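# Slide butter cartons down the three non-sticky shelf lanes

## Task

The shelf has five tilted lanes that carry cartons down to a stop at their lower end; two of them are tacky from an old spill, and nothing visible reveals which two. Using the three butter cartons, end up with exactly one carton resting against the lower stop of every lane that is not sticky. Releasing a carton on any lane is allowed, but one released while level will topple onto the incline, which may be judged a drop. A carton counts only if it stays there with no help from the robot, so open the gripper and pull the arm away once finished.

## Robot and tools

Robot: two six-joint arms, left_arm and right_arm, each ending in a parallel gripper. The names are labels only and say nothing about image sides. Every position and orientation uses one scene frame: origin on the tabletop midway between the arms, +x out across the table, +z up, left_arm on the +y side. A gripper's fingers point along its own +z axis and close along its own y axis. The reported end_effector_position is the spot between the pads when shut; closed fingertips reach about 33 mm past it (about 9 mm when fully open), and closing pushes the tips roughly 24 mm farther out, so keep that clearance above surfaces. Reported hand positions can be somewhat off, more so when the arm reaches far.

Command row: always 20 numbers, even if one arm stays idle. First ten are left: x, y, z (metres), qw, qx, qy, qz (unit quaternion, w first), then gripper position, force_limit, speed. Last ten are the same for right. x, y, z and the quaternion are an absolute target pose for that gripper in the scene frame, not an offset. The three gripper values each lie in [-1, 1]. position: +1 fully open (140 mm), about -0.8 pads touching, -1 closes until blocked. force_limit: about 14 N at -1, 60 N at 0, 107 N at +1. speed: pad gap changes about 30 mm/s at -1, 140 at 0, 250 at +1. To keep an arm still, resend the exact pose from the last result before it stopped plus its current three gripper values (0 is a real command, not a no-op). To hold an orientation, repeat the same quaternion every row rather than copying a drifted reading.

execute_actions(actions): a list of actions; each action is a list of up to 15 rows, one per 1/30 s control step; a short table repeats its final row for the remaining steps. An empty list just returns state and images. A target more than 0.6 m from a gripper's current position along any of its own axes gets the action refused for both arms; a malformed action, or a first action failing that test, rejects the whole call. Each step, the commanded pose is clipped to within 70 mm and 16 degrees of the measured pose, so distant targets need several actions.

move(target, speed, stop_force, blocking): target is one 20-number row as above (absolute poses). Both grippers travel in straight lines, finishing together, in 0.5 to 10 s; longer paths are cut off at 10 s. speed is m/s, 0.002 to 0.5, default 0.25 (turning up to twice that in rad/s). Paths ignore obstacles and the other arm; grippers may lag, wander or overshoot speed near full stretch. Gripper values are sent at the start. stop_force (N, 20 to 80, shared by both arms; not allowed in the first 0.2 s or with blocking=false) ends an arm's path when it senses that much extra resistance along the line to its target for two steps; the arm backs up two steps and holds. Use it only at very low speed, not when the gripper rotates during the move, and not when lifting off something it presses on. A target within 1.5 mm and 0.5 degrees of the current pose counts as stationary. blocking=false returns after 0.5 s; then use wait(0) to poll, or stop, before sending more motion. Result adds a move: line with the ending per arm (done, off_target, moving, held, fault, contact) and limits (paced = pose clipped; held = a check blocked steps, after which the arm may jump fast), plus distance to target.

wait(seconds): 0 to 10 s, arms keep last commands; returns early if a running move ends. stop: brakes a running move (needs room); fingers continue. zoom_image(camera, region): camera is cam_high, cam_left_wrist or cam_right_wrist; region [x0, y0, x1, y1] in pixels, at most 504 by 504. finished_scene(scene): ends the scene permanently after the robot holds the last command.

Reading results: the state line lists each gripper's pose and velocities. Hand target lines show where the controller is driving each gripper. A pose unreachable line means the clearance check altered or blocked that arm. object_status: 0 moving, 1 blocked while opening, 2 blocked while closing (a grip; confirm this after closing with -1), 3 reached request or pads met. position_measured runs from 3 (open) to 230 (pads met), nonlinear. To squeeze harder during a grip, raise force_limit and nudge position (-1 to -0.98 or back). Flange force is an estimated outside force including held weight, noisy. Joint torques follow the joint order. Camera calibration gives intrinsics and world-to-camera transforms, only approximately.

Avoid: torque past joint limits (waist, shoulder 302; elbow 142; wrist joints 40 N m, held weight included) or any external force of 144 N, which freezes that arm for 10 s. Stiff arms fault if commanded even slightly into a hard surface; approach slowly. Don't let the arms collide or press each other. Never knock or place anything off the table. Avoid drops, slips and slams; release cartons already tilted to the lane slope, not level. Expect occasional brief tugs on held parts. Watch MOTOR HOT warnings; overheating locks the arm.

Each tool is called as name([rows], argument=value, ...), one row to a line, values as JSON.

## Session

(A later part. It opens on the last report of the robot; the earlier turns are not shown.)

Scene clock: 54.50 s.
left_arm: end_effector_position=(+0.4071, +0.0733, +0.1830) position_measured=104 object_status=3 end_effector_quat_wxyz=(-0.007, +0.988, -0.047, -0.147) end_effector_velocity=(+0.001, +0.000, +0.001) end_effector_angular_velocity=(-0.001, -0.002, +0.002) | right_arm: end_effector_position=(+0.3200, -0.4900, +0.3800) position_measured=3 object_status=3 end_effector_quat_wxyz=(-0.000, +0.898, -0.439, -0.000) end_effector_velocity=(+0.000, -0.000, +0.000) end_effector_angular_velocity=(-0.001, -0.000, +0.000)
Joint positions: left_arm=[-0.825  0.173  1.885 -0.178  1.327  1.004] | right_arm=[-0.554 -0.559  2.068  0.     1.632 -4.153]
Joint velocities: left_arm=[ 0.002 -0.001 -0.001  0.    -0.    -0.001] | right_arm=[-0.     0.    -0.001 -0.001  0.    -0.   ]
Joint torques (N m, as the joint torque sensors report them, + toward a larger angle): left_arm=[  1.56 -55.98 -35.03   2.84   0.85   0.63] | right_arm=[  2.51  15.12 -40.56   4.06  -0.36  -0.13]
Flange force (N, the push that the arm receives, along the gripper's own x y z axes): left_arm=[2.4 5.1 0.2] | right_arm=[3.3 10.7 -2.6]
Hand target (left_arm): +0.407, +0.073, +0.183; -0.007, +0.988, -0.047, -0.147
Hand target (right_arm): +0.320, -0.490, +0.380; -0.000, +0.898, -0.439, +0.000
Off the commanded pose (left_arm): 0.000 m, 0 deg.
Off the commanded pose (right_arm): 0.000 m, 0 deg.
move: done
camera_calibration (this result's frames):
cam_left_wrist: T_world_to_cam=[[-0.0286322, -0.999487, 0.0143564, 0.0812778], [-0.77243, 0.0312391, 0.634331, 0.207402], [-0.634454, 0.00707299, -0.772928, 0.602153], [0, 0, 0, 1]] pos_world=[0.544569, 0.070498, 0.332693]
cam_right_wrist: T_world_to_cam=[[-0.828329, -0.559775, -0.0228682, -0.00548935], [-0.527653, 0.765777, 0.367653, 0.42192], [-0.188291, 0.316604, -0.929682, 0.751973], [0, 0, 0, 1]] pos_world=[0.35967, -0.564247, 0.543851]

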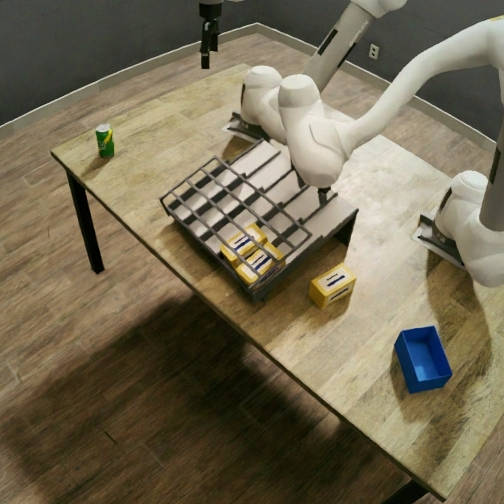

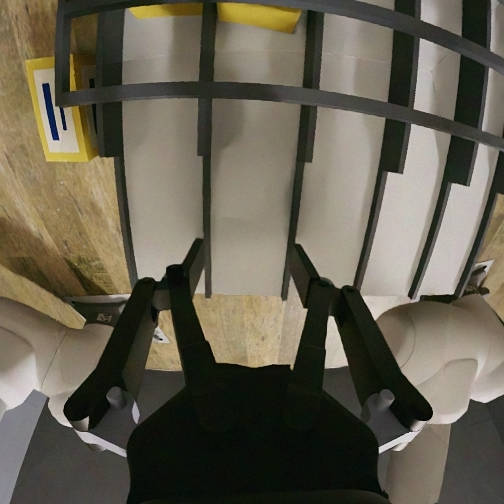

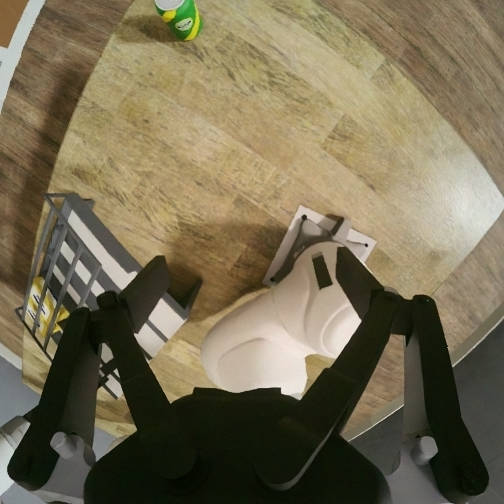

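Good. Last carton.

move(target=[0.43,0.1,0.26,0,0.993,-0.06,-0.1,0.25,-0.3,0,0.32,-0.49,0.38,0,0.9,-0.44,0,1,0,0])

move(target=[0.535,0.286,0.24,0,0.997,-0.078,0,0.25,-0.3,0,0.32,-0.49,0.38,0,0.9,-0.44,0,1,0,0], speed=0.3)

move(target=[0.535,0.286,0.11,0,0.997,-0.078,0,0.25,-0.3,0,0.32,-0.49,0.38,0,0.9,-0.44,0,1,0,0])

Scene clock: 57.10 s.
left_arm: end_effector_position=(+0.4300, +0.1000, +0.2599) position_measured=98 object_status=3 end_effector_quat_wxyz=(+0.000, +0.993, -0.060, -0.100) end_effector_velocity=(+0.000, +0.000, +0.000) end_effector_angular_velocity=(+0.000, -0.001, +0.002) | right_arm: end_effector_position=(+0.3200, -0.4900, +0.3800) position_measured=3 object_status=3 end_effector_quat_wxyz=(-0.000, +0.898, -0.439, -0.000) end_effector_velocity=(-0.000, +0.000, +0.000) end_effector_angular_velocity=(+0.000, -0.001, +0.000)
Joint positions: left_arm=[-0.792  0.078  1.83  -0.12   1.397  1.029] | right_arm=[-0.554 -0.559  2.068  0.     1.632 -4.153]
Joint velocities: left_arm=[ 0.001 -0.    -0.001  0.     0.    -0.001] | right_arm=[-0.    -0.001 -0.     0.001  0.    -0.   ]
Joint torques (N m, as the joint torque sensors report them, + toward a larger angle): left_arm=[ -0.91 -48.26 -36.98   3.2    0.56   0.8 ] | right_arm=[  2.46  14.82 -39.92   4.03  -0.27  -0.08]
Flange force (N, the push that the arm receives, along the gripper's own x y z axes): left_arm=[4.6 2.2 -2.2] | right_arm=[3.9 10.0 -3.2]
Hand target (left_arm): +0.430, +0.100, +0.260; +0.000, +0.993, -0.060, -0.100
Hand target (right_arm): +0.320, -0.490, +0.380; -0.000, +0.898, -0.439, +0.000
Off the commanded pose (left_arm): 0.000 m, 0 deg.
Off the commanded pose (right_arm): 0.000 m, 0 deg.
move: done
camera_calibration (this result's frames):
cam_left_wrist: T_world_to_cam=[[-0.0553951, -0.997937, 0.0324622, 0.114128], [-0.826798, 0.0640738, 0.558838, 0.215169], [-0.559765, 0.00411725, -0.828641, 0.658562], [0, 0, 0, 1]] pos_world=[0.552864, 0.0973941, 0.421762]
cam_right_wrist: T_world_to_cam=[[-0.828329, -0.559775, -0.0228682, -0.00548933], [-0.527653, 0.765777, 0.367653, 0.42192], [-0.188291, 0.316604, -0.929682, 0.751974], [0, 0, 0, 1]] pos_world=[0.35967, -0.564247, 0.543851]

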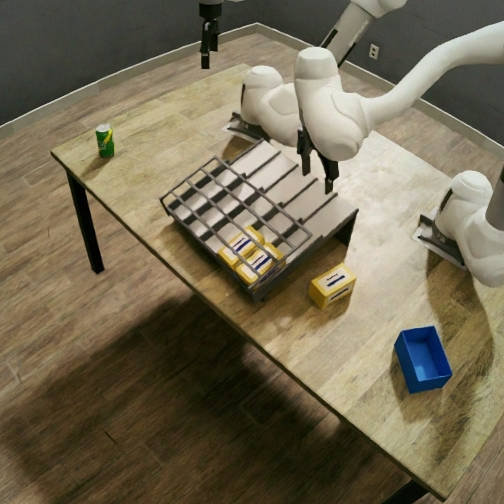

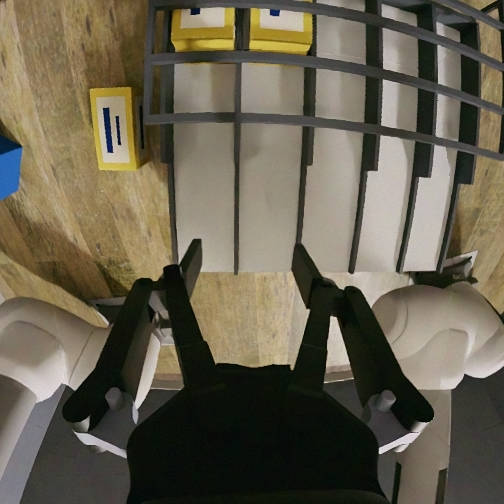

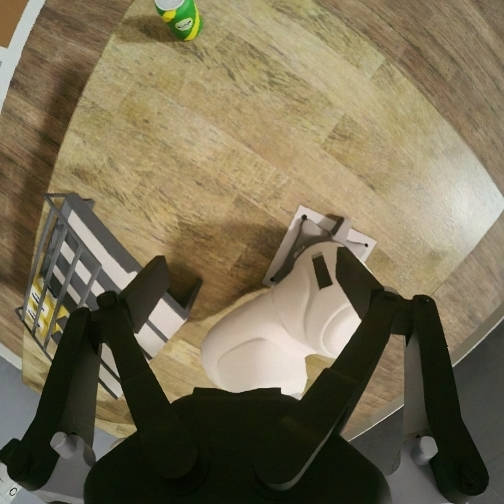

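Scene clock: 58.27 s.
left_arm: end_effector_position=(+0.5349, +0.2858, +0.2400) position_measured=98 object_status=3 end_effector_quat_wxyz=(+0.000, +0.997, -0.078, -0.000) end_effector_velocity=(+0.000, +0.001, -0.000) end_effector_angular_velocity=(-0.001, +0.001, +0.002) | right_arm: end_effector_position=(+0.3200, -0.4900, +0.3800) position_measured=3 object_status=3 end_effector_quat_wxyz=(-0.000, +0.898, -0.439, -0.000) end_effector_velocity=(-0.000, -0.000, +0.000) end_effector_angular_velocity=(-0.001, -0.001, +0.000)
Joint positions: left_arm=[-0.457  0.005  1.932 -0.     1.205  1.37 ] | right_arm=[-0.554 -0.559  2.068  0.     1.632 -4.153]
Joint velocities: left_arm=[ 0.002  0.    -0.    -0.001  0.    -0.   ] | right_arm=[ 0.    -0.001 -0.    -0.001 -0.    -0.   ]
Joint torques (N m, as the joint torque sensors report them, + toward a larger angle): left_arm=[  2.36 -38.14 -38.35   3.17   0.07   0.57] | right_arm=[  1.05  15.05 -40.39   4.    -0.39  -0.06]
Flange force (N, the push that the arm receives, along the gripper's own x y z axes): left_arm=[-2.5 5.1 -1.5] | right_arm=[-0.4 5.7 -2.7]
Hand target (left_arm): +0.535, +0.286, +0.240; +0.000, +0.997, -0.078, -0.000
Hand target (right_arm): +0.320, -0.490, +0.380; -0.000, +0.898, -0.439, +0.000
Off the commanded pose (left_arm): 0.000 m, 0 deg.
Off the commanded pose (right_arm): 0.000 m, 0 deg.
move: done
camera_calibration (this result's frames):
cam_left_wrist: T_world_to_cam=[[-0.0973352, -0.994702, 0.0330635, 0.327423], [-0.918165, 0.102566, 0.382692, 0.381279], [-0.384056, 0.00689171, -0.923284, 0.627935], [0, 0, 0, 1]] pos_world=[0.623109, 0.282254, 0.423024]
cam_right_wrist: T_world_to_cam=[[-0.828329, -0.559775, -0.0228682, -0.00548943], [-0.527653, 0.765777, 0.367653, 0.42192], [-0.188291, 0.316604, -0.929682, 0.751974], [0, 0, 0, 1]] pos_world=[0.35967, -0.564247, 0.543851]

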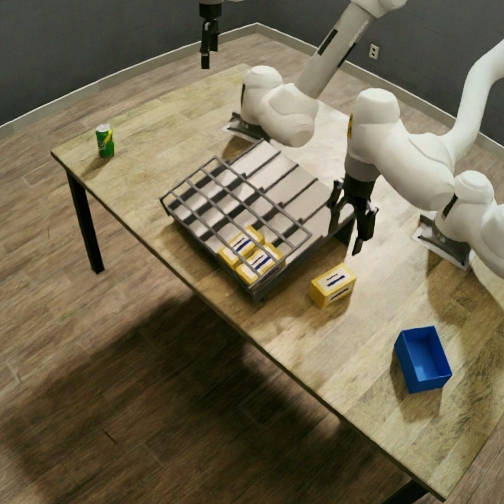

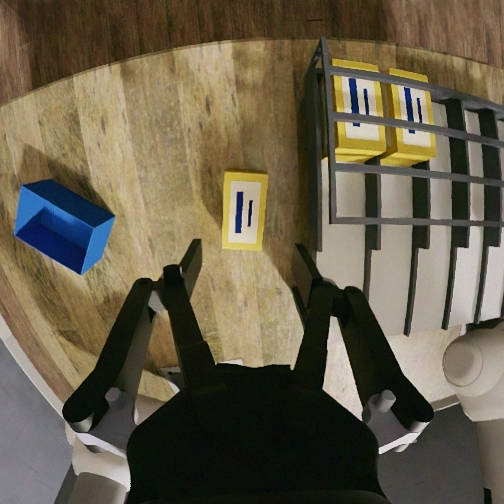

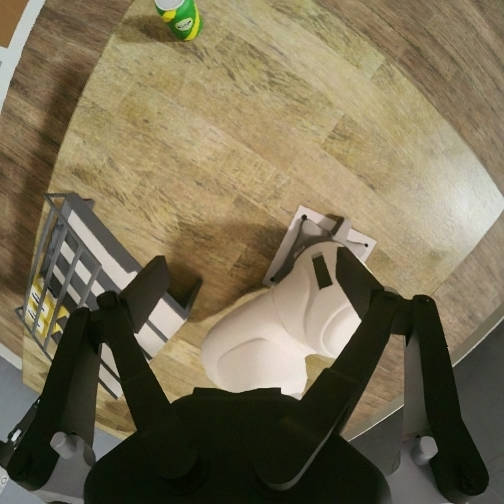

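Scene clock: 59.17 s.
left_arm: end_effector_position=(+0.5350, +0.2860, +0.1101) position_measured=98 object_status=3 end_effector_quat_wxyz=(+0.000, +0.997, -0.078, +0.000) end_effector_velocity=(-0.000, -0.000, -0.000) end_effector_angular_velocity=(-0.000, +0.001, +0.000) | right_arm: end_effector_position=(+0.3200, -0.4900, +0.3800) position_measured=3 object_status=3 end_effector_quat_wxyz=(-0.000, +0.898, -0.439, +0.000) end_effector_velocity=(+0.000, -0.000, -0.000) end_effector_angular_velocity=(+0.000, +0.001, +0.001)
Joint positions: left_arm=[-0.457  0.114  2.079 -0.     0.948  1.37 ] | right_arm=[-0.554 -0.559  2.068  0.     1.632 -4.153]
Joint velocities: left_arm=[-0.     0.001  0.    -0.001 -0.     0.   ] | right_arm=[ 0.     0.001  0.    -0.    -0.    -0.   ]
Joint torques (N m, as the joint torque sensors report them, + toward a larger angle): left_arm=[  0.37 -47.19 -33.63   3.07   0.23   0.74] | right_arm=[  2.1   15.34 -40.22   4.04  -0.6   -0.22]
Flange force (N, the push that the arm receives, along the gripper's own x y z axes): left_arm=[2.4 2.4 1.9] | right_arm=[2.1 9.0 -3.3]
Hand target (left_arm): +0.535, +0.286, +0.110; +0.000, +0.997, -0.078, -0.000
Hand target (right_arm): +0.320, -0.490, +0.380; -0.000, +0.898, -0.439, +0.000
Off the commanded pose (left_arm): 0.000 m, 0 deg.
Off the commanded pose (right_arm): 0.000 m, 0 deg.
move: done
camera_calibration (this result's frames):
cam_left_wrist: T_world_to_cam=[[-0.097471, -0.994698, 0.0327994, 0.331965], [-0.918281, 0.102592, 0.382407, 0.431181], [-0.383745, 0.00715457, -0.923411, 0.50788], [0, 0, 0, 1]] pos_world=[0.623198, 0.282335, 0.293207]
cam_right_wrist: T_world_to_cam=[[-0.828329, -0.559775, -0.0228683, -0.00548925], [-0.527653, 0.765777, 0.367652, 0.42192], [-0.18829, 0.316604, -0.929682, 0.751974], [0, 0, 0, 1]] pos_world=[0.35967, -0.564247, 0.543851]

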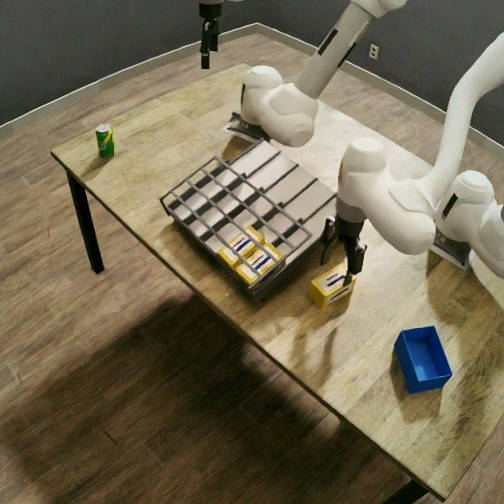

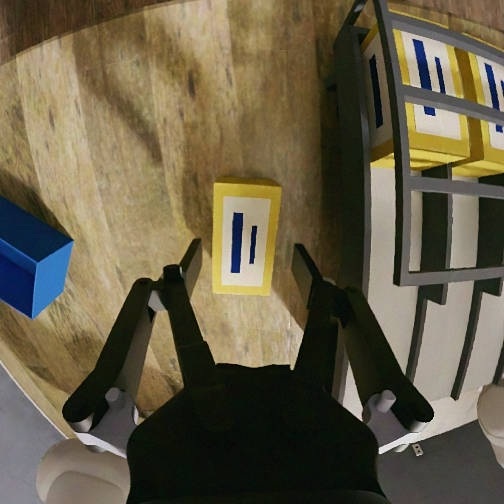

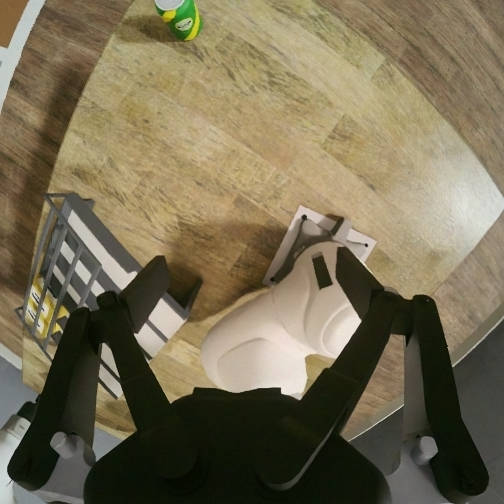

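move(target=[0.536,0.289,0.051,0,0.997,-0.078,0,0.25,-0.3,0,0.32,-0.49,0.38,0,0.9,-0.44,0,1,0,0], speed=0.1)

move(target=[0.536,0.289,0.0515,0,0.997,-0.078,0,-1,-0.3,0,0.32,-0.49,0.38,0,0.9,-0.44,0,1,0,0], speed=0.01)

move(target=[0.47,0.30,0.265,0,0.997,-0.07,-0.04,-1,-0.3,0,0.32,-0.49,0.38,0,0.9,-0.44,0,1,0,0], speed=0.3)

move(target=[0.403,-0.0125,0.215,-0.0072,0.9871,-0.0465,-0.1528,-1,-0.3,0,0.32,-0.49,0.38,0,0.9,-0.44,0,1,0,0], speed=0.3)

move(target=[0.4005,-0.0124,0.188,-0.0072,0.9871,-0.0465,-0.1528,-1,-0.3,0,0.32,-0.49,0.38,0,0.9,-0.44,0,1,0,0], speed=0.06)

move(target=[0.396,-0.012,0.170,-0.0072,0.9871,-0.0465,-0.1528,-1,-0.3,0,0.32,-0.49,0.38,0,0.9,-0.44,0,1,0,0], speed=0.008, stop_force=20)

Scene clock: 65.20 s.
left_arm: end_effector_position=(+0.5360, +0.2890, +0.0511) position_measured=98 object_status=3 end_effector_quat_wxyz=(+0.000, +0.997, -0.078, +0.000) end_effector_velocity=(+0.000, +0.000, -0.000) end_effector_angular_velocity=(-0.000, -0.000, +0.002) | right_arm: end_effector_position=(+0.3200, -0.4900, +0.3800) position_measured=3 object_status=3 end_effector_quat_wxyz=(-0.000, +0.898, -0.439, -0.000) end_effector_velocity=(-0.000, -0.000, -0.001) end_effector_angular_velocity=(-0.000, +0.002, +0.000)
Joint positions: left_arm=[-0.45   0.184  2.13  -0.     0.827  1.376] | right_arm=[-0.554 -0.559  2.068  0.     1.632 -4.153]
Joint velocities: left_arm=[ 0.     0.     0.     0.    -0.    -0.002] | right_arm=[-0.     0.001  0.001 -0.001 -0.    -0.   ]
Joint torques (N m, as the joint torque sensors report them, + toward a larger angle): left_arm=[  1.92 -50.04 -30.13   2.58   0.18   0.75] | right_arm=[  2.59  14.22 -40.41   4.01  -0.4   -0.12]
Flange force (N, the push that the arm receives, along the gripper's own x y z axes): left_arm=[0.5 5.2 0.4] | right_arm=[5.0 9.9 -2.5]
Hand target (left_arm): +0.536, +0.289, +0.051; +0.000, +0.997, -0.078, -0.000
Hand target (right_arm): +0.320, -0.490, +0.380; -0.000, +0.898, -0.439, +0.000
Off the commanded pose (left_arm): 0.000 m, 0 deg.
Off the commanded pose (right_arm): 0.000 m, 0 deg.
move: done
camera_calibration (this result's frames):
cam_left_wrist: T_world_to_cam=[[-0.0974089, -0.994705, 0.0327762, 0.336955], [-0.91826, 0.102526, 0.382474, 0.45436], [-0.383809, 0.0071593, -0.923385, 0.453734], [0, 0, 0, 1]] pos_world=[0.624191, 0.285338, 0.234146]
cam_right_wrist: T_world_to_cam=[[-0.828329, -0.559775, -0.022868, -0.00548958], [-0.527653, 0.765777, 0.367653, 0.42192], [-0.188291, 0.316604, -0.929682, 0.751973], [0, 0, 0, 1]] pos_world=[0.35967, -0.564247, 0.543851]

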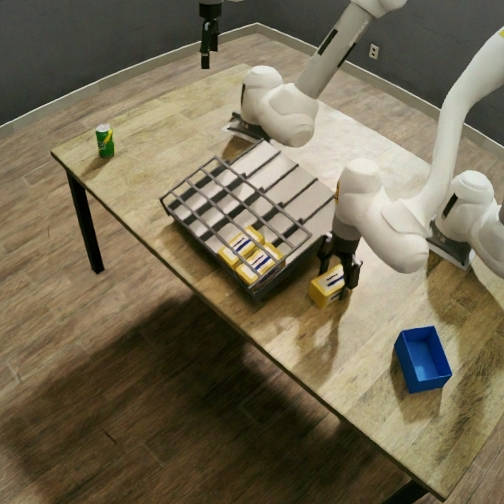

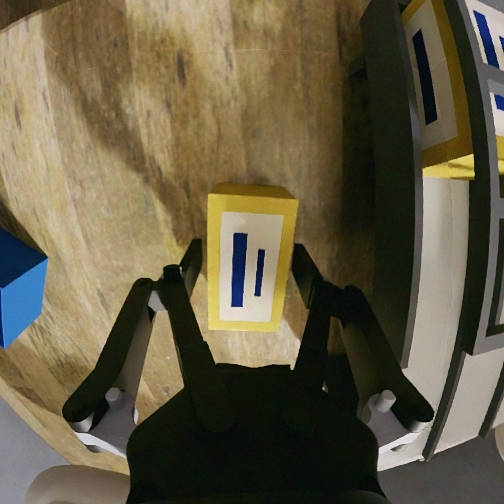

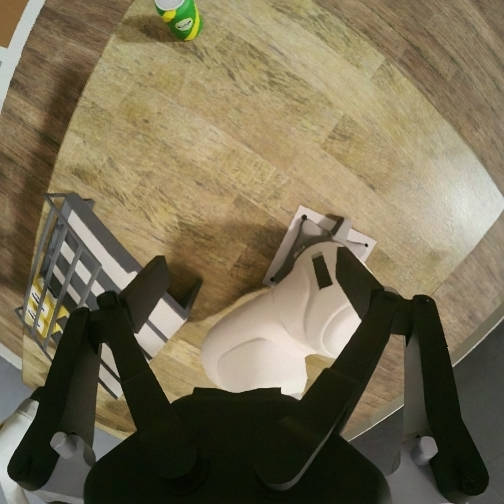

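Scene clock: 65.90 s.
left_arm: end_effector_position=(+0.5360, +0.2890, +0.0515) position_measured=136 object_status=2 end_effector_quat_wxyz=(+0.000, +0.997, -0.078, -0.000) end_effector_velocity=(+0.000, -0.000, +0.001) end_effector_angular_velocity=(-0.000, -0.001, -0.001) | right_arm: end_effector_position=(+0.3200, -0.4900, +0.3800) position_measured=3 object_status=3 end_effector_quat_wxyz=(-0.000, +0.898, -0.439, -0.000) end_effector_velocity=(-0.000, -0.000, -0.000) end_effector_angular_velocity=(+0.000, +0.001, -0.000)
Joint positions: left_arm=[-0.45   0.184  2.13  -0.     0.828  1.376] | right_arm=[-0.554 -0.559  2.068  0.     1.632 -4.153]
Joint velocities: left_arm=[-0.    -0.    -0.001  0.     0.     0.   ] | right_arm=[-0.     0.001  0.    -0.     0.     0.   ]
Joint torques (N m, as the joint torque sensors report them, + toward a larger angle): left_arm=[  1.45 -53.8  -31.87   2.76   0.08   0.69] | right_arm=[  1.78  14.3  -40.6    4.06  -0.37   0.1 ]
Flange force (N, the push that the arm receives, along the gripper's own x y z axes): left_arm=[3.0 4.4 6.4] | right_arm=[3.4 7.9 -2.3]
Hand target (left_arm): +0.536, +0.289, +0.051; +0.000, +0.997, -0.078, +0.000
Hand target (right_arm): +0.320, -0.490, +0.380; -0.000, +0.898, -0.439, +0.000
Off the commanded pose (left_arm): 0.000 m, 0 deg.
Off the commanded pose (right_arm): 0.000 m, 0 deg.
move: done
camera_calibration (this result's frames):
cam_left_wrist: T_world_to_cam=[[-0.0973869, -0.994708, 0.0327415, 0.336958], [-0.918212, 0.102491, 0.382599, 0.454128], [-0.38393, 0.00719652, -0.923334, 0.454138], [0, 0, 0, 1]] pos_world=[0.624158, 0.285362, 0.234539]
cam_right_wrist: T_world_to_cam=[[-0.828329, -0.559775, -0.022868, -0.00548956], [-0.527653, 0.765777, 0.367653, 0.421919], [-0.188291, 0.316604, -0.929682, 0.751974], [0, 0, 0, 1]] pos_world=[0.35967, -0.564247, 0.543851]

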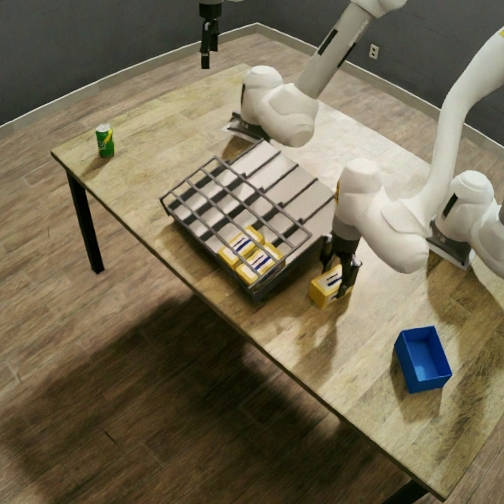

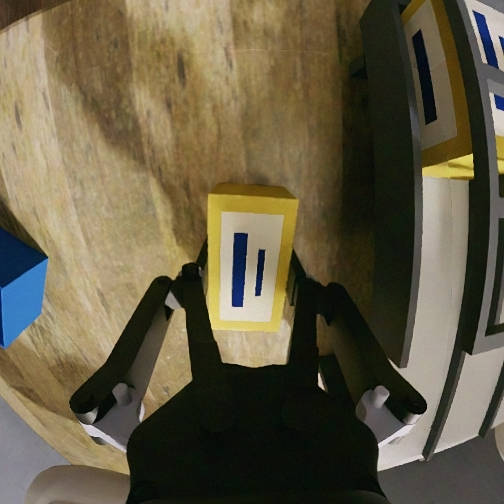

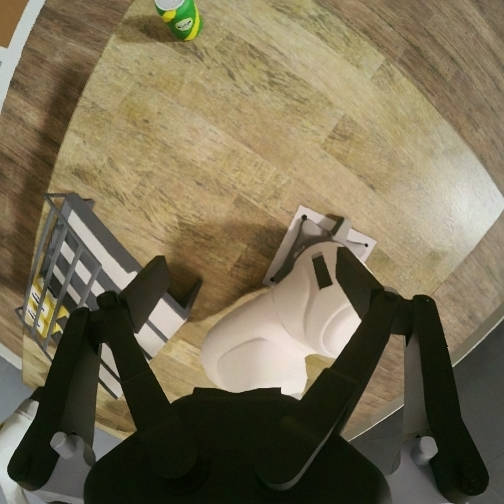

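Scene clock: 67.03 s.
left_arm: end_effector_position=(+0.4700, +0.3001, +0.2648) position_measured=136 object_status=2 end_effector_quat_wxyz=(-0.000, +0.997, -0.070, -0.040) end_effector_velocity=(+0.000, +0.000, +0.001) end_effector_angular_velocity=(+0.000, -0.001, -0.002) | right_arm: end_effector_position=(+0.3200, -0.4900, +0.3800) position_measured=3 object_status=3 end_effector_quat_wxyz=(-0.000, +0.898, -0.439, -0.000) end_effector_velocity=(-0.000, -0.000, +0.000) end_effector_angular_velocity=(-0.000, -0.000, +0.000)
Joint positions: left_arm=[-0.461 -0.075  1.963 -0.023  1.33   1.356] | right_arm=[-0.554 -0.559  2.068  0.     1.632 -4.153]
Joint velocities: left_arm=[-0.    -0.    -0.001  0.001  0.     0.001] | right_arm=[ 0. -0. -0. -0.  0. -0.]
Joint torques (N m, as the joint torque sensors report them, + toward a larger angle): left_arm=[  1.13 -34.91 -41.86   3.3    0.86   0.67] | right_arm=[  1.27  15.22 -39.9    3.87  -0.24   0.08]
Flange force (N, the push that the arm receives, along the gripper's own x y z axes): left_arm=[1.8 3.8 6.8] | right_arm=[1.0 6.6 -3.4]
Hand target (left_arm): +0.470, +0.300, +0.265; -0.000, +0.997, -0.070, -0.040
Hand target (right_arm): +0.320, -0.490, +0.380; -0.000, +0.898, -0.439, +0.000
Off the commanded pose (left_arm): 0.000 m, 0 deg.
Off the commanded pose (right_arm): 0.000 m, 0 deg.
move: done
camera_calibration (this result's frames):
cam_left_wrist: T_world_to_cam=[[-0.0786785, -0.996343, 0.0333269, 0.326083], [-0.886283, 0.0852147, 0.455238, 0.281718], [-0.456413, 0.0062804, -0.889746, 0.651185], [0, 0, 0, 1]] pos_world=[0.572547, 0.296795, 0.440273]
cam_right_wrist: T_world_to_cam=[[-0.828329, -0.559775, -0.0228682, -0.00548936], [-0.527653, 0.765777, 0.367653, 0.42192], [-0.188291, 0.316604, -0.929682, 0.751973], [0, 0, 0, 1]] pos_world=[0.35967, -0.564247, 0.543851]

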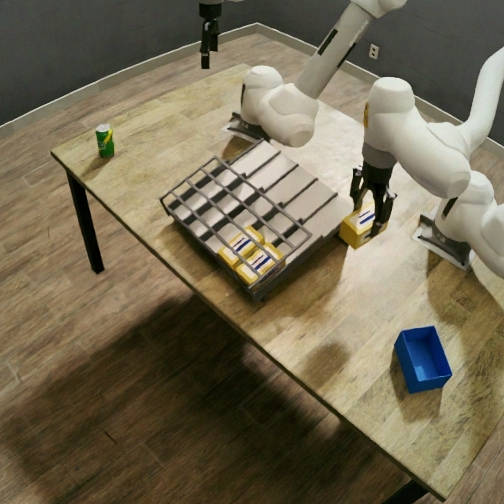

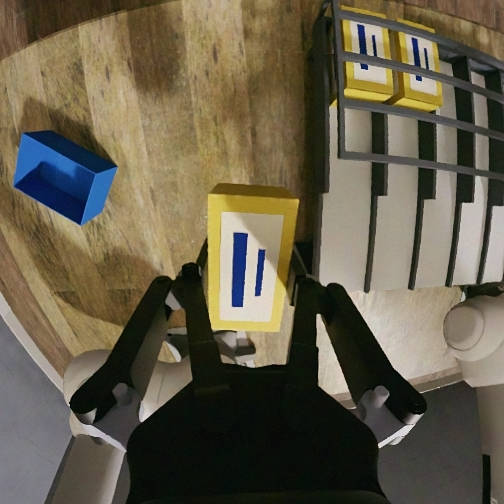

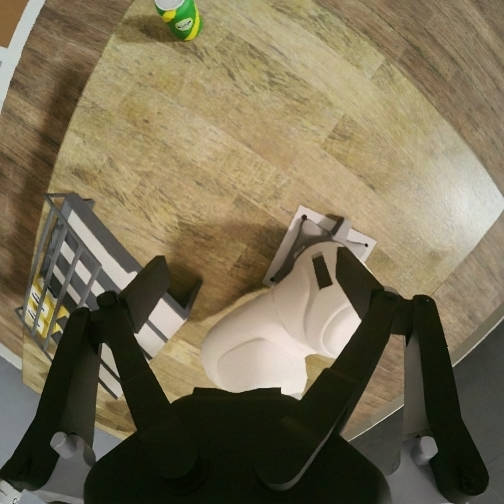

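Scene clock: 68.50 s.
left_arm: end_effector_position=(+0.4030, -0.0123, +0.2151) position_measured=136 object_status=2 end_effector_quat_wxyz=(-0.007, +0.987, -0.047, -0.153) end_effector_velocity=(-0.001, -0.001, -0.001) end_effector_angular_velocity=(+0.000, +0.001, -0.003) | right_arm: end_effector_position=(+0.3200, -0.4900, +0.3800) position_measured=3 object_status=3 end_effector_quat_wxyz=(-0.000, +0.898, -0.439, -0.000) end_effector_velocity=(-0.000, +0.000, -0.000) end_effector_angular_velocity=(+0.000, -0.000, -0.000)
Joint positions: left_arm=[-0.924  0.236  1.746 -0.206  1.396  0.901] | right_arm=[-0.554 -0.559  2.068  0.     1.632 -4.153]
Joint velocities: left_arm=[-0.002  0.001  0.    -0.     0.     0.001] | right_arm=[ 0.    -0.001  0.001  0.001  0.     0.   ]
Joint torques (N m, as the joint torque sensors report them, + toward a larger angle): left_arm=[ -0.53 -66.73 -38.94   2.75   1.08   0.61] | right_arm=[  2.31  15.19 -40.33   4.08  -0.42   0.04]
Flange force (N, the push that the arm receives, along the gripper's own x y z axes): left_arm=[5.2 3.0 4.5] | right_arm=[3.0 10.6 -2.5]
Hand target (left_arm): +0.403, -0.012, +0.215; -0.007, +0.987, -0.047, -0.153
Hand target (right_arm): +0.320, -0.490, +0.380; -0.000, +0.898, -0.439, +0.000
Off the commanded pose (left_arm): 0.000 m, 0 deg.
Off the commanded pose (right_arm): 0.000 m, 0 deg.
move: done
camera_calibration (this result's frames):
cam_left_wrist: T_world_to_cam=[[-0.0285616, -0.999506, 0.0131245, -0.00460442], [-0.764897, 0.0303065, 0.643439, 0.18154], [-0.643519, 0.0083388, -0.765385, 0.627041], [0, 0, 0, 1]] pos_world=[0.54224, -0.0153328, 0.363178]
cam_right_wrist: T_world_to_cam=[[-0.828329, -0.559775, -0.0228683, -0.00548932], [-0.527653, 0.765777, 0.367653, 0.42192], [-0.188291, 0.316604, -0.929682, 0.751973], [0, 0, 0, 1]] pos_world=[0.35967, -0.564247, 0.543851]

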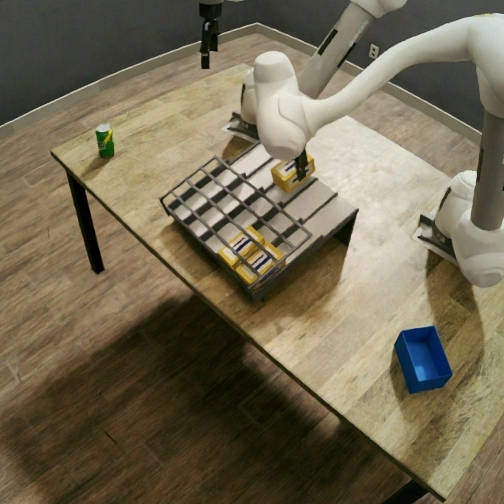

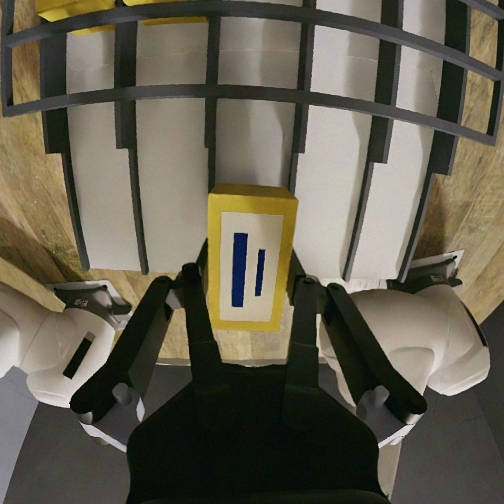

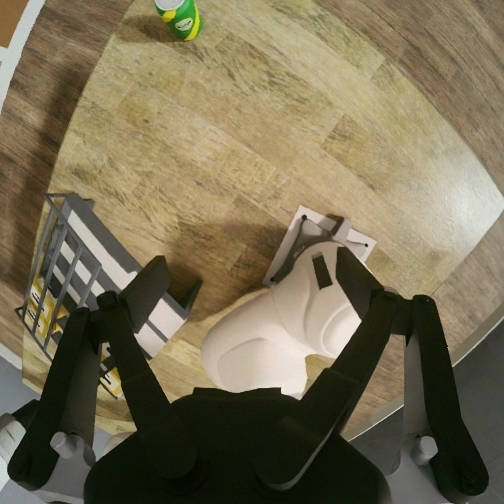

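Scene clock: 69.23 s.
left_arm: end_effector_position=(+0.4005, -0.0124, +0.1880) position_measured=136 object_status=2 end_effector_quat_wxyz=(-0.007, +0.987, -0.047, -0.153) end_effector_velocity=(-0.001, -0.000, -0.000) end_effector_angular_velocity=(-0.000, +0.000, -0.002) | right_arm: end_effector_position=(+0.3200, -0.4900, +0.3800) position_measured=3 object_status=3 end_effector_quat_wxyz=(-0.000, +0.898, -0.439, -0.000) end_effector_velocity=(+0.000, -0.000, +0.001) end_effector_angular_velocity=(-0.001, -0.001, -0.000)
Joint positions: left_arm=[-0.926  0.252  1.778 -0.209  1.348  0.909] | right_arm=[-0.554 -0.559  2.068  0.     1.632 -4.153]
Joint velocities: left_arm=[-0.001 -0.     0.001 -0.    -0.     0.001] | right_arm=[-0.     0.    -0.001 -0.001 -0.    -0.   ]
Joint torques (N m, as the joint torque sensors report them, + toward a larger angle): left_arm=[ -0.74 -64.46 -37.06   2.34   1.08   0.69] | right_arm=[  2.44  15.97 -40.58   4.17  -0.29  -0.31]
Flange force (N, the push that the arm receives, along the gripper's own x y z axes): left_arm=[2.4 0.9 2.2] | right_arm=[1.7 10.8 -2.3]
Hand target (left_arm): +0.400, -0.012, +0.188; -0.007, +0.987, -0.047, -0.153
Hand target (right_arm): +0.320, -0.490, +0.380; -0.000, +0.898, -0.439, +0.000
Off the commanded pose (left_arm): 0.000 m, 0 deg.
Off the commanded pose (right_arm): 0.000 m, 0 deg.
move: done
camera_calibration (this result's frames):
cam_left_wrist: T_world_to_cam=[[-0.0284319, -0.999504, 0.0135423, -0.00459787], [-0.764699, 0.0304736, 0.643667, 0.196927], [-0.64376, 0.00794486, -0.765186, 0.604743], [0, 0, 0, 1]] pos_world=[0.539769, -0.0154013, 0.336048]
cam_right_wrist: T_world_to_cam=[[-0.828329, -0.559775, -0.0228681, -0.00548952], [-0.527653, 0.765777, 0.367653, 0.42192], [-0.188291, 0.316604, -0.929682, 0.751973], [0, 0, 0, 1]] pos_world=[0.35967, -0.564247, 0.543851]

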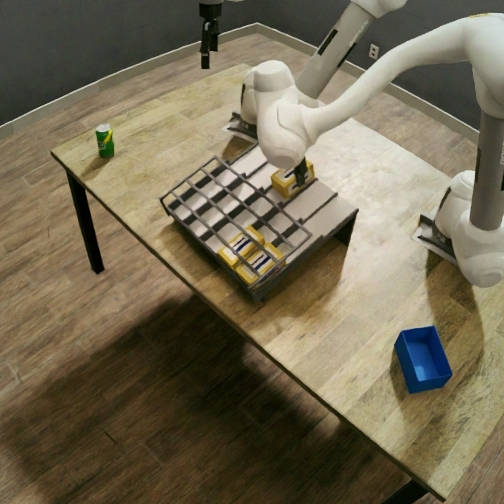

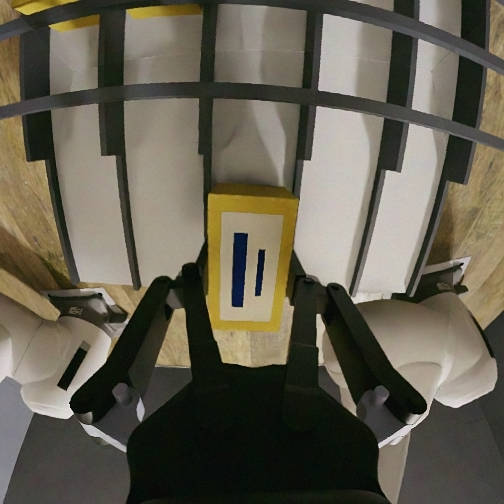

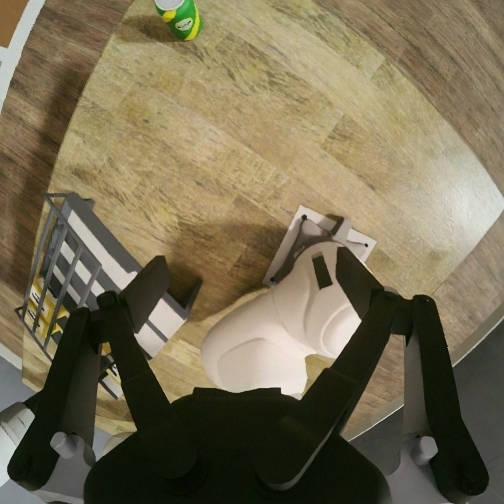

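Scene clock: 70.20 s.
left_arm: end_effector_position=(+0.3992, -0.0123, +0.1830) position_measured=136 object_status=2 end_effector_quat_wxyz=(-0.007, +0.987, -0.047, -0.153) end_effector_velocity=(+0.000, +0.000, +0.000) end_effector_angular_velocity=(+0.000, +0.001, +0.000) | right_arm: end_effector_position=(+0.3200, -0.4900, +0.3800) position_measured=3 object_status=3 end_effector_quat_wxyz=(-0.000, +0.898, -0.439, +0.000) end_effector_velocity=(-0.000, +0.000, +0.000) end_effector_angular_velocity=(-0.000, -0.001, -0.000)
Joint positions: left_arm=[-0.928  0.254  1.785 -0.21   1.338  0.91 ] | right_arm=[-0.554 -0.559  2.068  0.     1.632 -4.153]
Joint velocities: left_arm=[ 0.001  0.001 -0.001 -0.     0.002  0.   ] | right_arm=[-0.    -0.001  0.    -0.     0.    -0.   ]
Joint torques (N m, as the joint torque sensors report them, + toward a larger angle): left_arm=[ -3.51 -47.61 -28.9    2.86  -2.92   0.52] | right_arm=[  2.45  15.02 -40.23   3.95  -0.32  -0.08]
Flange force (N, the push that the arm receives, along the gripper's own x y z axes): left_arm=[-8.0 -7.9 -23.2] | right_arm=[3.4 10.5 -2.9]
Hand target (left_arm): +0.399, -0.012, +0.183; -0.007, +0.987, -0.047, -0.153
Hand target (right_arm): +0.320, -0.490, +0.380; -0.000, +0.898, -0.439, +0.000
Off the commanded pose (left_arm): 0.013 m, 0 deg.
Off the commanded pose (right_arm): 0.000 m, 0 deg.
move: contact (left_arm)
camera_calibration (this result's frames):
cam_left_wrist: T_world_to_cam=[[-0.0285444, -0.9995, 0.013584, -0.00446271], [-0.764555, 0.0305849, 0.643833, 0.199018], [-0.643927, 0.00799215, -0.765046, 0.600081], [0, 0, 0, 1]] pos_world=[0.538441, -0.0153434, 0.331016]
cam_right_wrist: T_world_to_cam=[[-0.828329, -0.559775, -0.0228682, -0.00548934], [-0.527653, 0.765777, 0.367653, 0.42192], [-0.188291, 0.316604, -0.929682, 0.751974], [0, 0, 0, 1]] pos_world=[0.35967, -0.564247, 0.543851]

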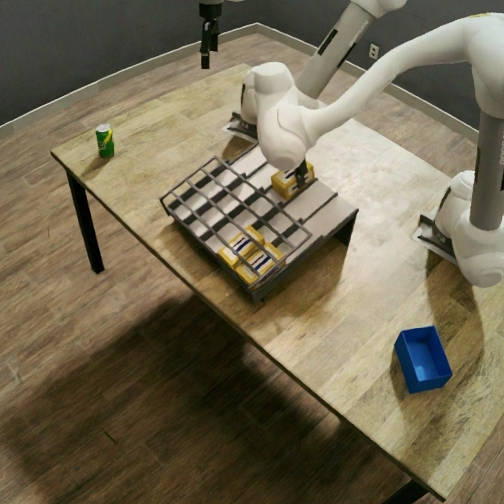

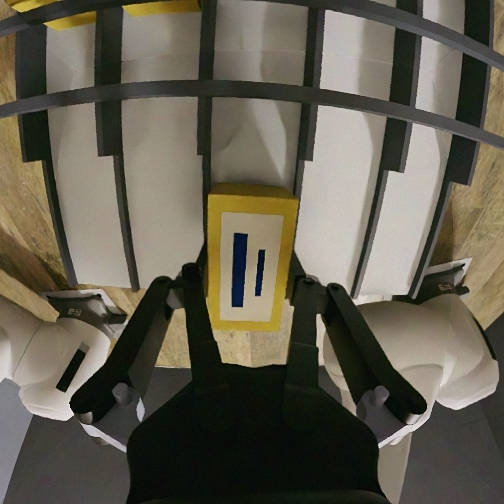

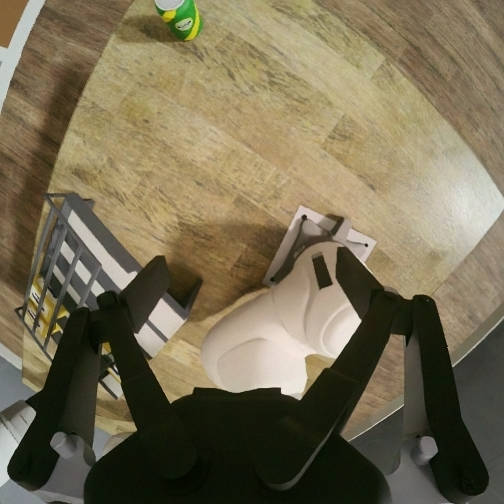

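move(target=[0.3993,-0.0123,0.1833,-0.0072,0.9871,-0.0465,-0.1528,0.2,-0.3,0,0.32,-0.49,0.38,0,0.9,-0.44,0,1,0,0], speed=0.01)

Scene clock: 71.63 s.
left_arm: end_effector_position=(+0.3993, -0.0123, +0.1833) position_measured=104 object_status=3 end_effector_quat_wxyz=(-0.007, +0.987, -0.046, -0.153) end_effector_velocity=(-0.000, +0.000, -0.000) end_effector_angular_velocity=(+0.000, +0.000, -0.000) | right_arm: end_effector_position=(+0.3200, -0.4900, +0.3800) position_measured=3 object_status=3 end_effector_quat_wxyz=(+0.000, +0.898, -0.439, -0.000) end_effector_velocity=(+0.000, -0.000, +0.000) end_effector_angular_velocity=(-0.001, -0.000, -0.000)
Joint positions: left_arm=[-0.927  0.254  1.785 -0.21   1.339  0.91 ] | right_arm=[-0.554 -0.559  2.068 -0.     1.632 -4.153]
Joint velocities: left_arm=[-0. -0.  0. -0. -0.  0.] | right_arm=[-0.    -0.    -0.    -0.001 -0.     0.   ]
Joint torques (N m, as the joint torque sensors report them, + toward a larger angle): left_arm=[  1.65 -64.08 -35.38   2.68   0.8    0.61] | right_arm=[  1.83  12.95 -40.65   3.98  -0.29  -0.08]
Flange force (N, the push that the arm receives, along the gripper's own x y z axes): left_arm=[1.4 5.2 0.4] | right_arm=[5.1 5.7 -2.4]
Hand target (left_arm): +0.399, -0.012, +0.183; -0.007, +0.987, -0.047, -0.153
Hand target (right_arm): +0.320, -0.490, +0.380; -0.000, +0.898, -0.439, +0.000
Off the commanded pose (left_arm): 0.000 m, 0 deg.
Off the commanded pose (right_arm): 0.000 m, 0 deg.
move: done
camera_calibration (this result's frames):
cam_left_wrist: T_world_to_cam=[[-0.0284054, -0.999506, 0.0134818, -0.00446026], [-0.764656, 0.0304139, 0.64372, 0.199029], [-0.643812, 0.00797619, -0.765142, 0.600329], [0, 0, 0, 1]] pos_world=[0.538561, -0.0152996, 0.331278]
cam_right_wrist: T_world_to_cam=[[-0.828329, -0.559775, -0.022867, -0.00549029], [-0.527653, 0.765777, 0.367652, 0.42192], [-0.188291, 0.316603, -0.929682, 0.751973], [0, 0, 0, 1]] pos_world=[0.35967, -0.564247, 0.543851]

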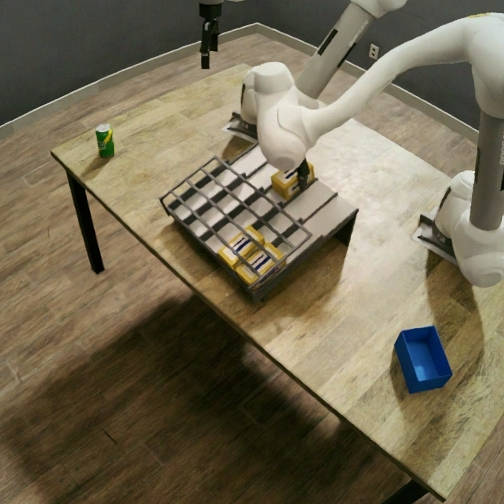

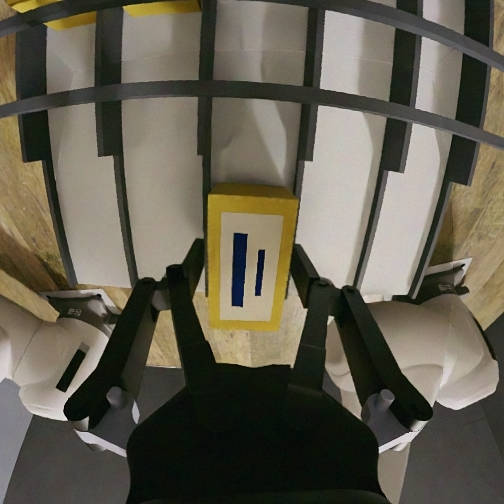

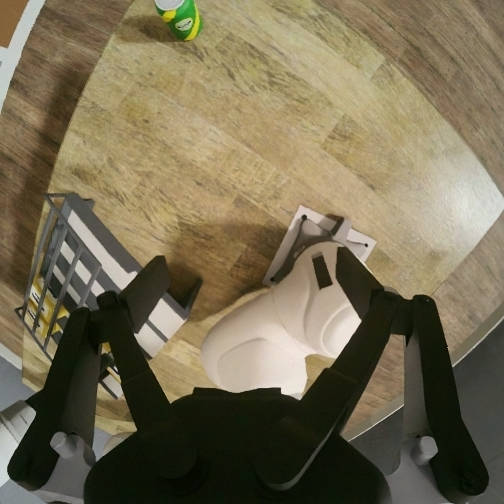

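execute_actions(actions=[])

move(target=[0.3994,-0.0123,0.1837,-0.0072,0.9871,-0.0465,-0.1528,-1,-0.3,0,0.32,-0.49,0.38,0,0.9,-0.44,0,1,0,0], speed=0.01)

Scene clock: 78.20 s.
left_arm: end_effector_position=(+0.3993, -0.0123, +0.1833) position_measured=104 object_status=3 end_effector_quat_wxyz=(-0.007, +0.987, -0.047, -0.153) end_effector_velocity=(-0.000, +0.000, +0.000) end_effector_angular_velocity=(-0.000, +0.000, +0.000) | right_arm: end_effector_position=(+0.3200, -0.4900, +0.3800) position_measured=3 object_status=3 end_effector_quat_wxyz=(+0.000, +0.898, -0.439, -0.000) end_effector_velocity=(-0.000, +0.000, -0.000) end_effector_angular_velocity=(+0.000, +0.001, -0.000)
Joint positions: left_arm=[-0.927  0.254  1.785 -0.21   1.339  0.91 ] | right_arm=[-0.554 -0.559  2.068 -0.     1.632 -4.153]
Joint velocities: left_arm=[ 0. -0.  0. -0. -0. -0.] | right_arm=[ 0.     0.     0.001  0.    -0.     0.   ]
Joint torques (N m, as the joint torque sensors report them, + toward a larger angle): left_arm=[  0.22 -63.48 -35.61   2.89   0.91   0.79] | right_arm=[  1.65  14.37 -39.68   3.98  -0.37  -0.15]
Flange force (N, the push that the arm receives, along the gripper's own x y z axes): left_arm=[1.4 2.6 0.0] | right_arm=[2.5 6.2 -3.9]
Hand target (left_arm): +0.399, -0.012, +0.183; -0.007, +0.987, -0.047, -0.153
Hand target (right_arm): +0.320, -0.490, +0.380; -0.000, +0.898, -0.439, +0.000
Off the commanded pose (left_arm): 0.000 m, 0 deg.
Off the commanded pose (right_arm): 0.000 m, 0 deg.
camera_calibration (this result's frames):
cam_left_wrist: T_world_to_cam=[[-0.0284142, -0.999505, 0.013503, -0.00445802], [-0.764683, 0.0304346, 0.643687, 0.199035], [-0.643779, 0.00796437, -0.76517, 0.600343], [0, 0, 0, 1]] pos_world=[0.53856, -0.0152947, 0.331308]
cam_right_wrist: T_world_to_cam=[[-0.828329, -0.559775, -0.0228671, -0.00549008], [-0.527652, 0.765777, 0.367652, 0.42192], [-0.188291, 0.316603, -0.929682, 0.751973], [0, 0, 0, 1]] pos_world=[0.35967, -0.564247, 0.543851]

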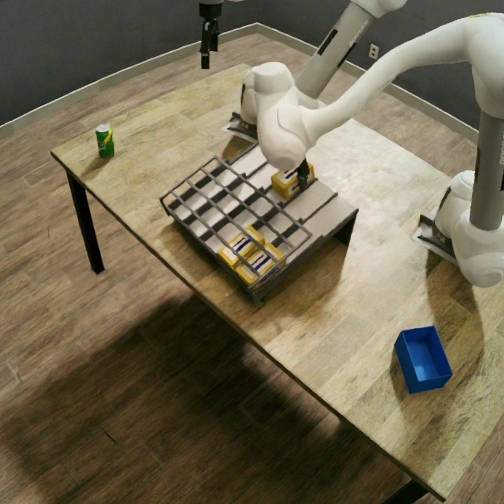

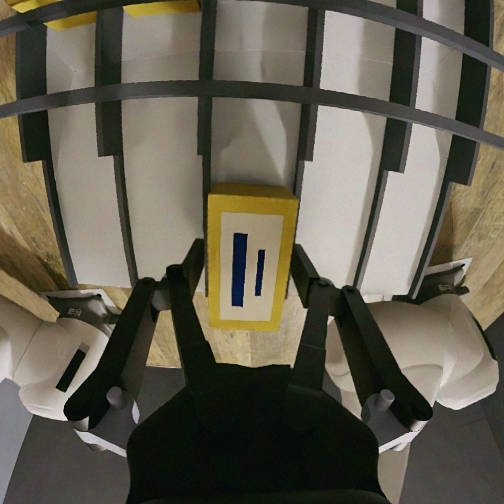

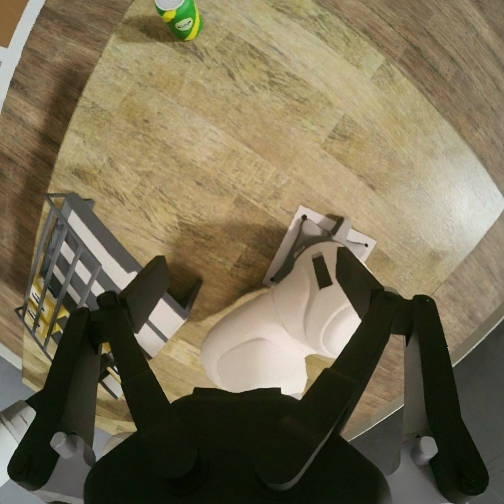

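Scene clock: 78.90 s.
left_arm: end_effector_position=(+0.3994, -0.0123, +0.1837) position_measured=136 object_status=2 end_effector_quat_wxyz=(-0.007, +0.987, -0.047, -0.153) end_effector_velocity=(+0.000, -0.000, -0.000) end_effector_angular_velocity=(-0.001, -0.001, -0.000) | right_arm: end_effector_position=(+0.3200, -0.4900, +0.3800) position_measured=3 object_status=3 end_effector_quat_wxyz=(+0.000, +0.898, -0.439, +0.000) end_effector_velocity=(+0.000, +0.000, +0.001) end_effector_angular_velocity=(-0.000, -0.002, +0.000)
Joint positions: left_arm=[-0.927  0.254  1.784 -0.209  1.34   0.91 ] | right_arm=[-0.554 -0.559  2.068 -0.     1.632 -4.153]
Joint velocities: left_arm=[-0.    -0.     0.    -0.    -0.001  0.001] | right_arm=[ 0.    -0.    -0.001  0.    -0.001  0.   ]
Joint torques (N m, as the joint torque sensors report them, + toward a larger angle): left_arm=[  1.15 -66.39 -36.89   2.66   1.07   0.73] | right_arm=[  1.95  14.6  -40.22   3.83  -0.42  -0.09]
Flange force (N, the push that the arm receives, along the gripper's own x y z axes): left_arm=[3.1 4.8 3.4] | right_arm=[2.7 8.0 -3.2]
Hand target (left_arm): +0.399, -0.012, +0.184; -0.007, +0.987, -0.047, -0.153
Hand target (right_arm): +0.320, -0.490, +0.380; -0.000, +0.898, -0.439, -0.000
Off the commanded pose (left_arm): 0.000 m, 0 deg.
Off the commanded pose (right_arm): 0.000 m, 0 deg.
move: done
camera_calibration (this result's frames):
cam_left_wrist: T_world_to_cam=[[-0.0284195, -0.999505, 0.013464, -0.00443807], [-0.764668, 0.0304134, 0.643706, 0.198849], [-0.643797, 0.00799835, -0.765154, 0.600698], [0, 0, 0, 1]] pos_world=[0.538655, -0.0152881, 0.331686]
cam_right_wrist: T_world_to_cam=[[-0.828329, -0.559775, -0.0228672, -0.00548999], [-0.527652, 0.765777, 0.367652, 0.42192], [-0.188291, 0.316603, -0.929682, 0.751973], [0, 0, 0, 1]] pos_world=[0.35967, -0.564247, 0.543851]

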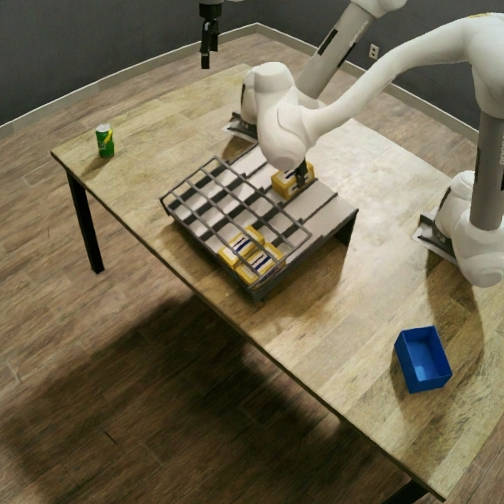

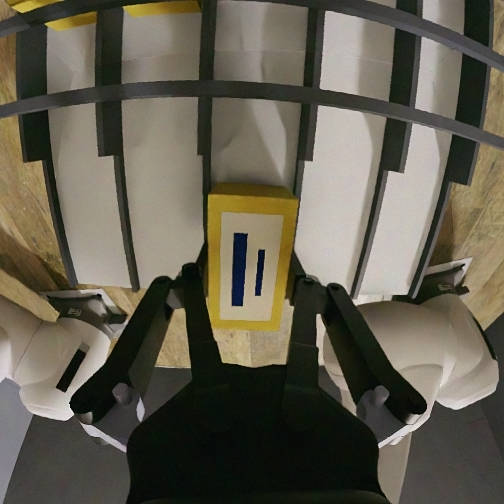

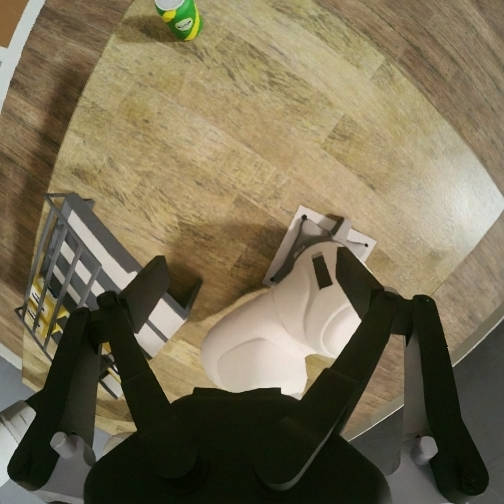

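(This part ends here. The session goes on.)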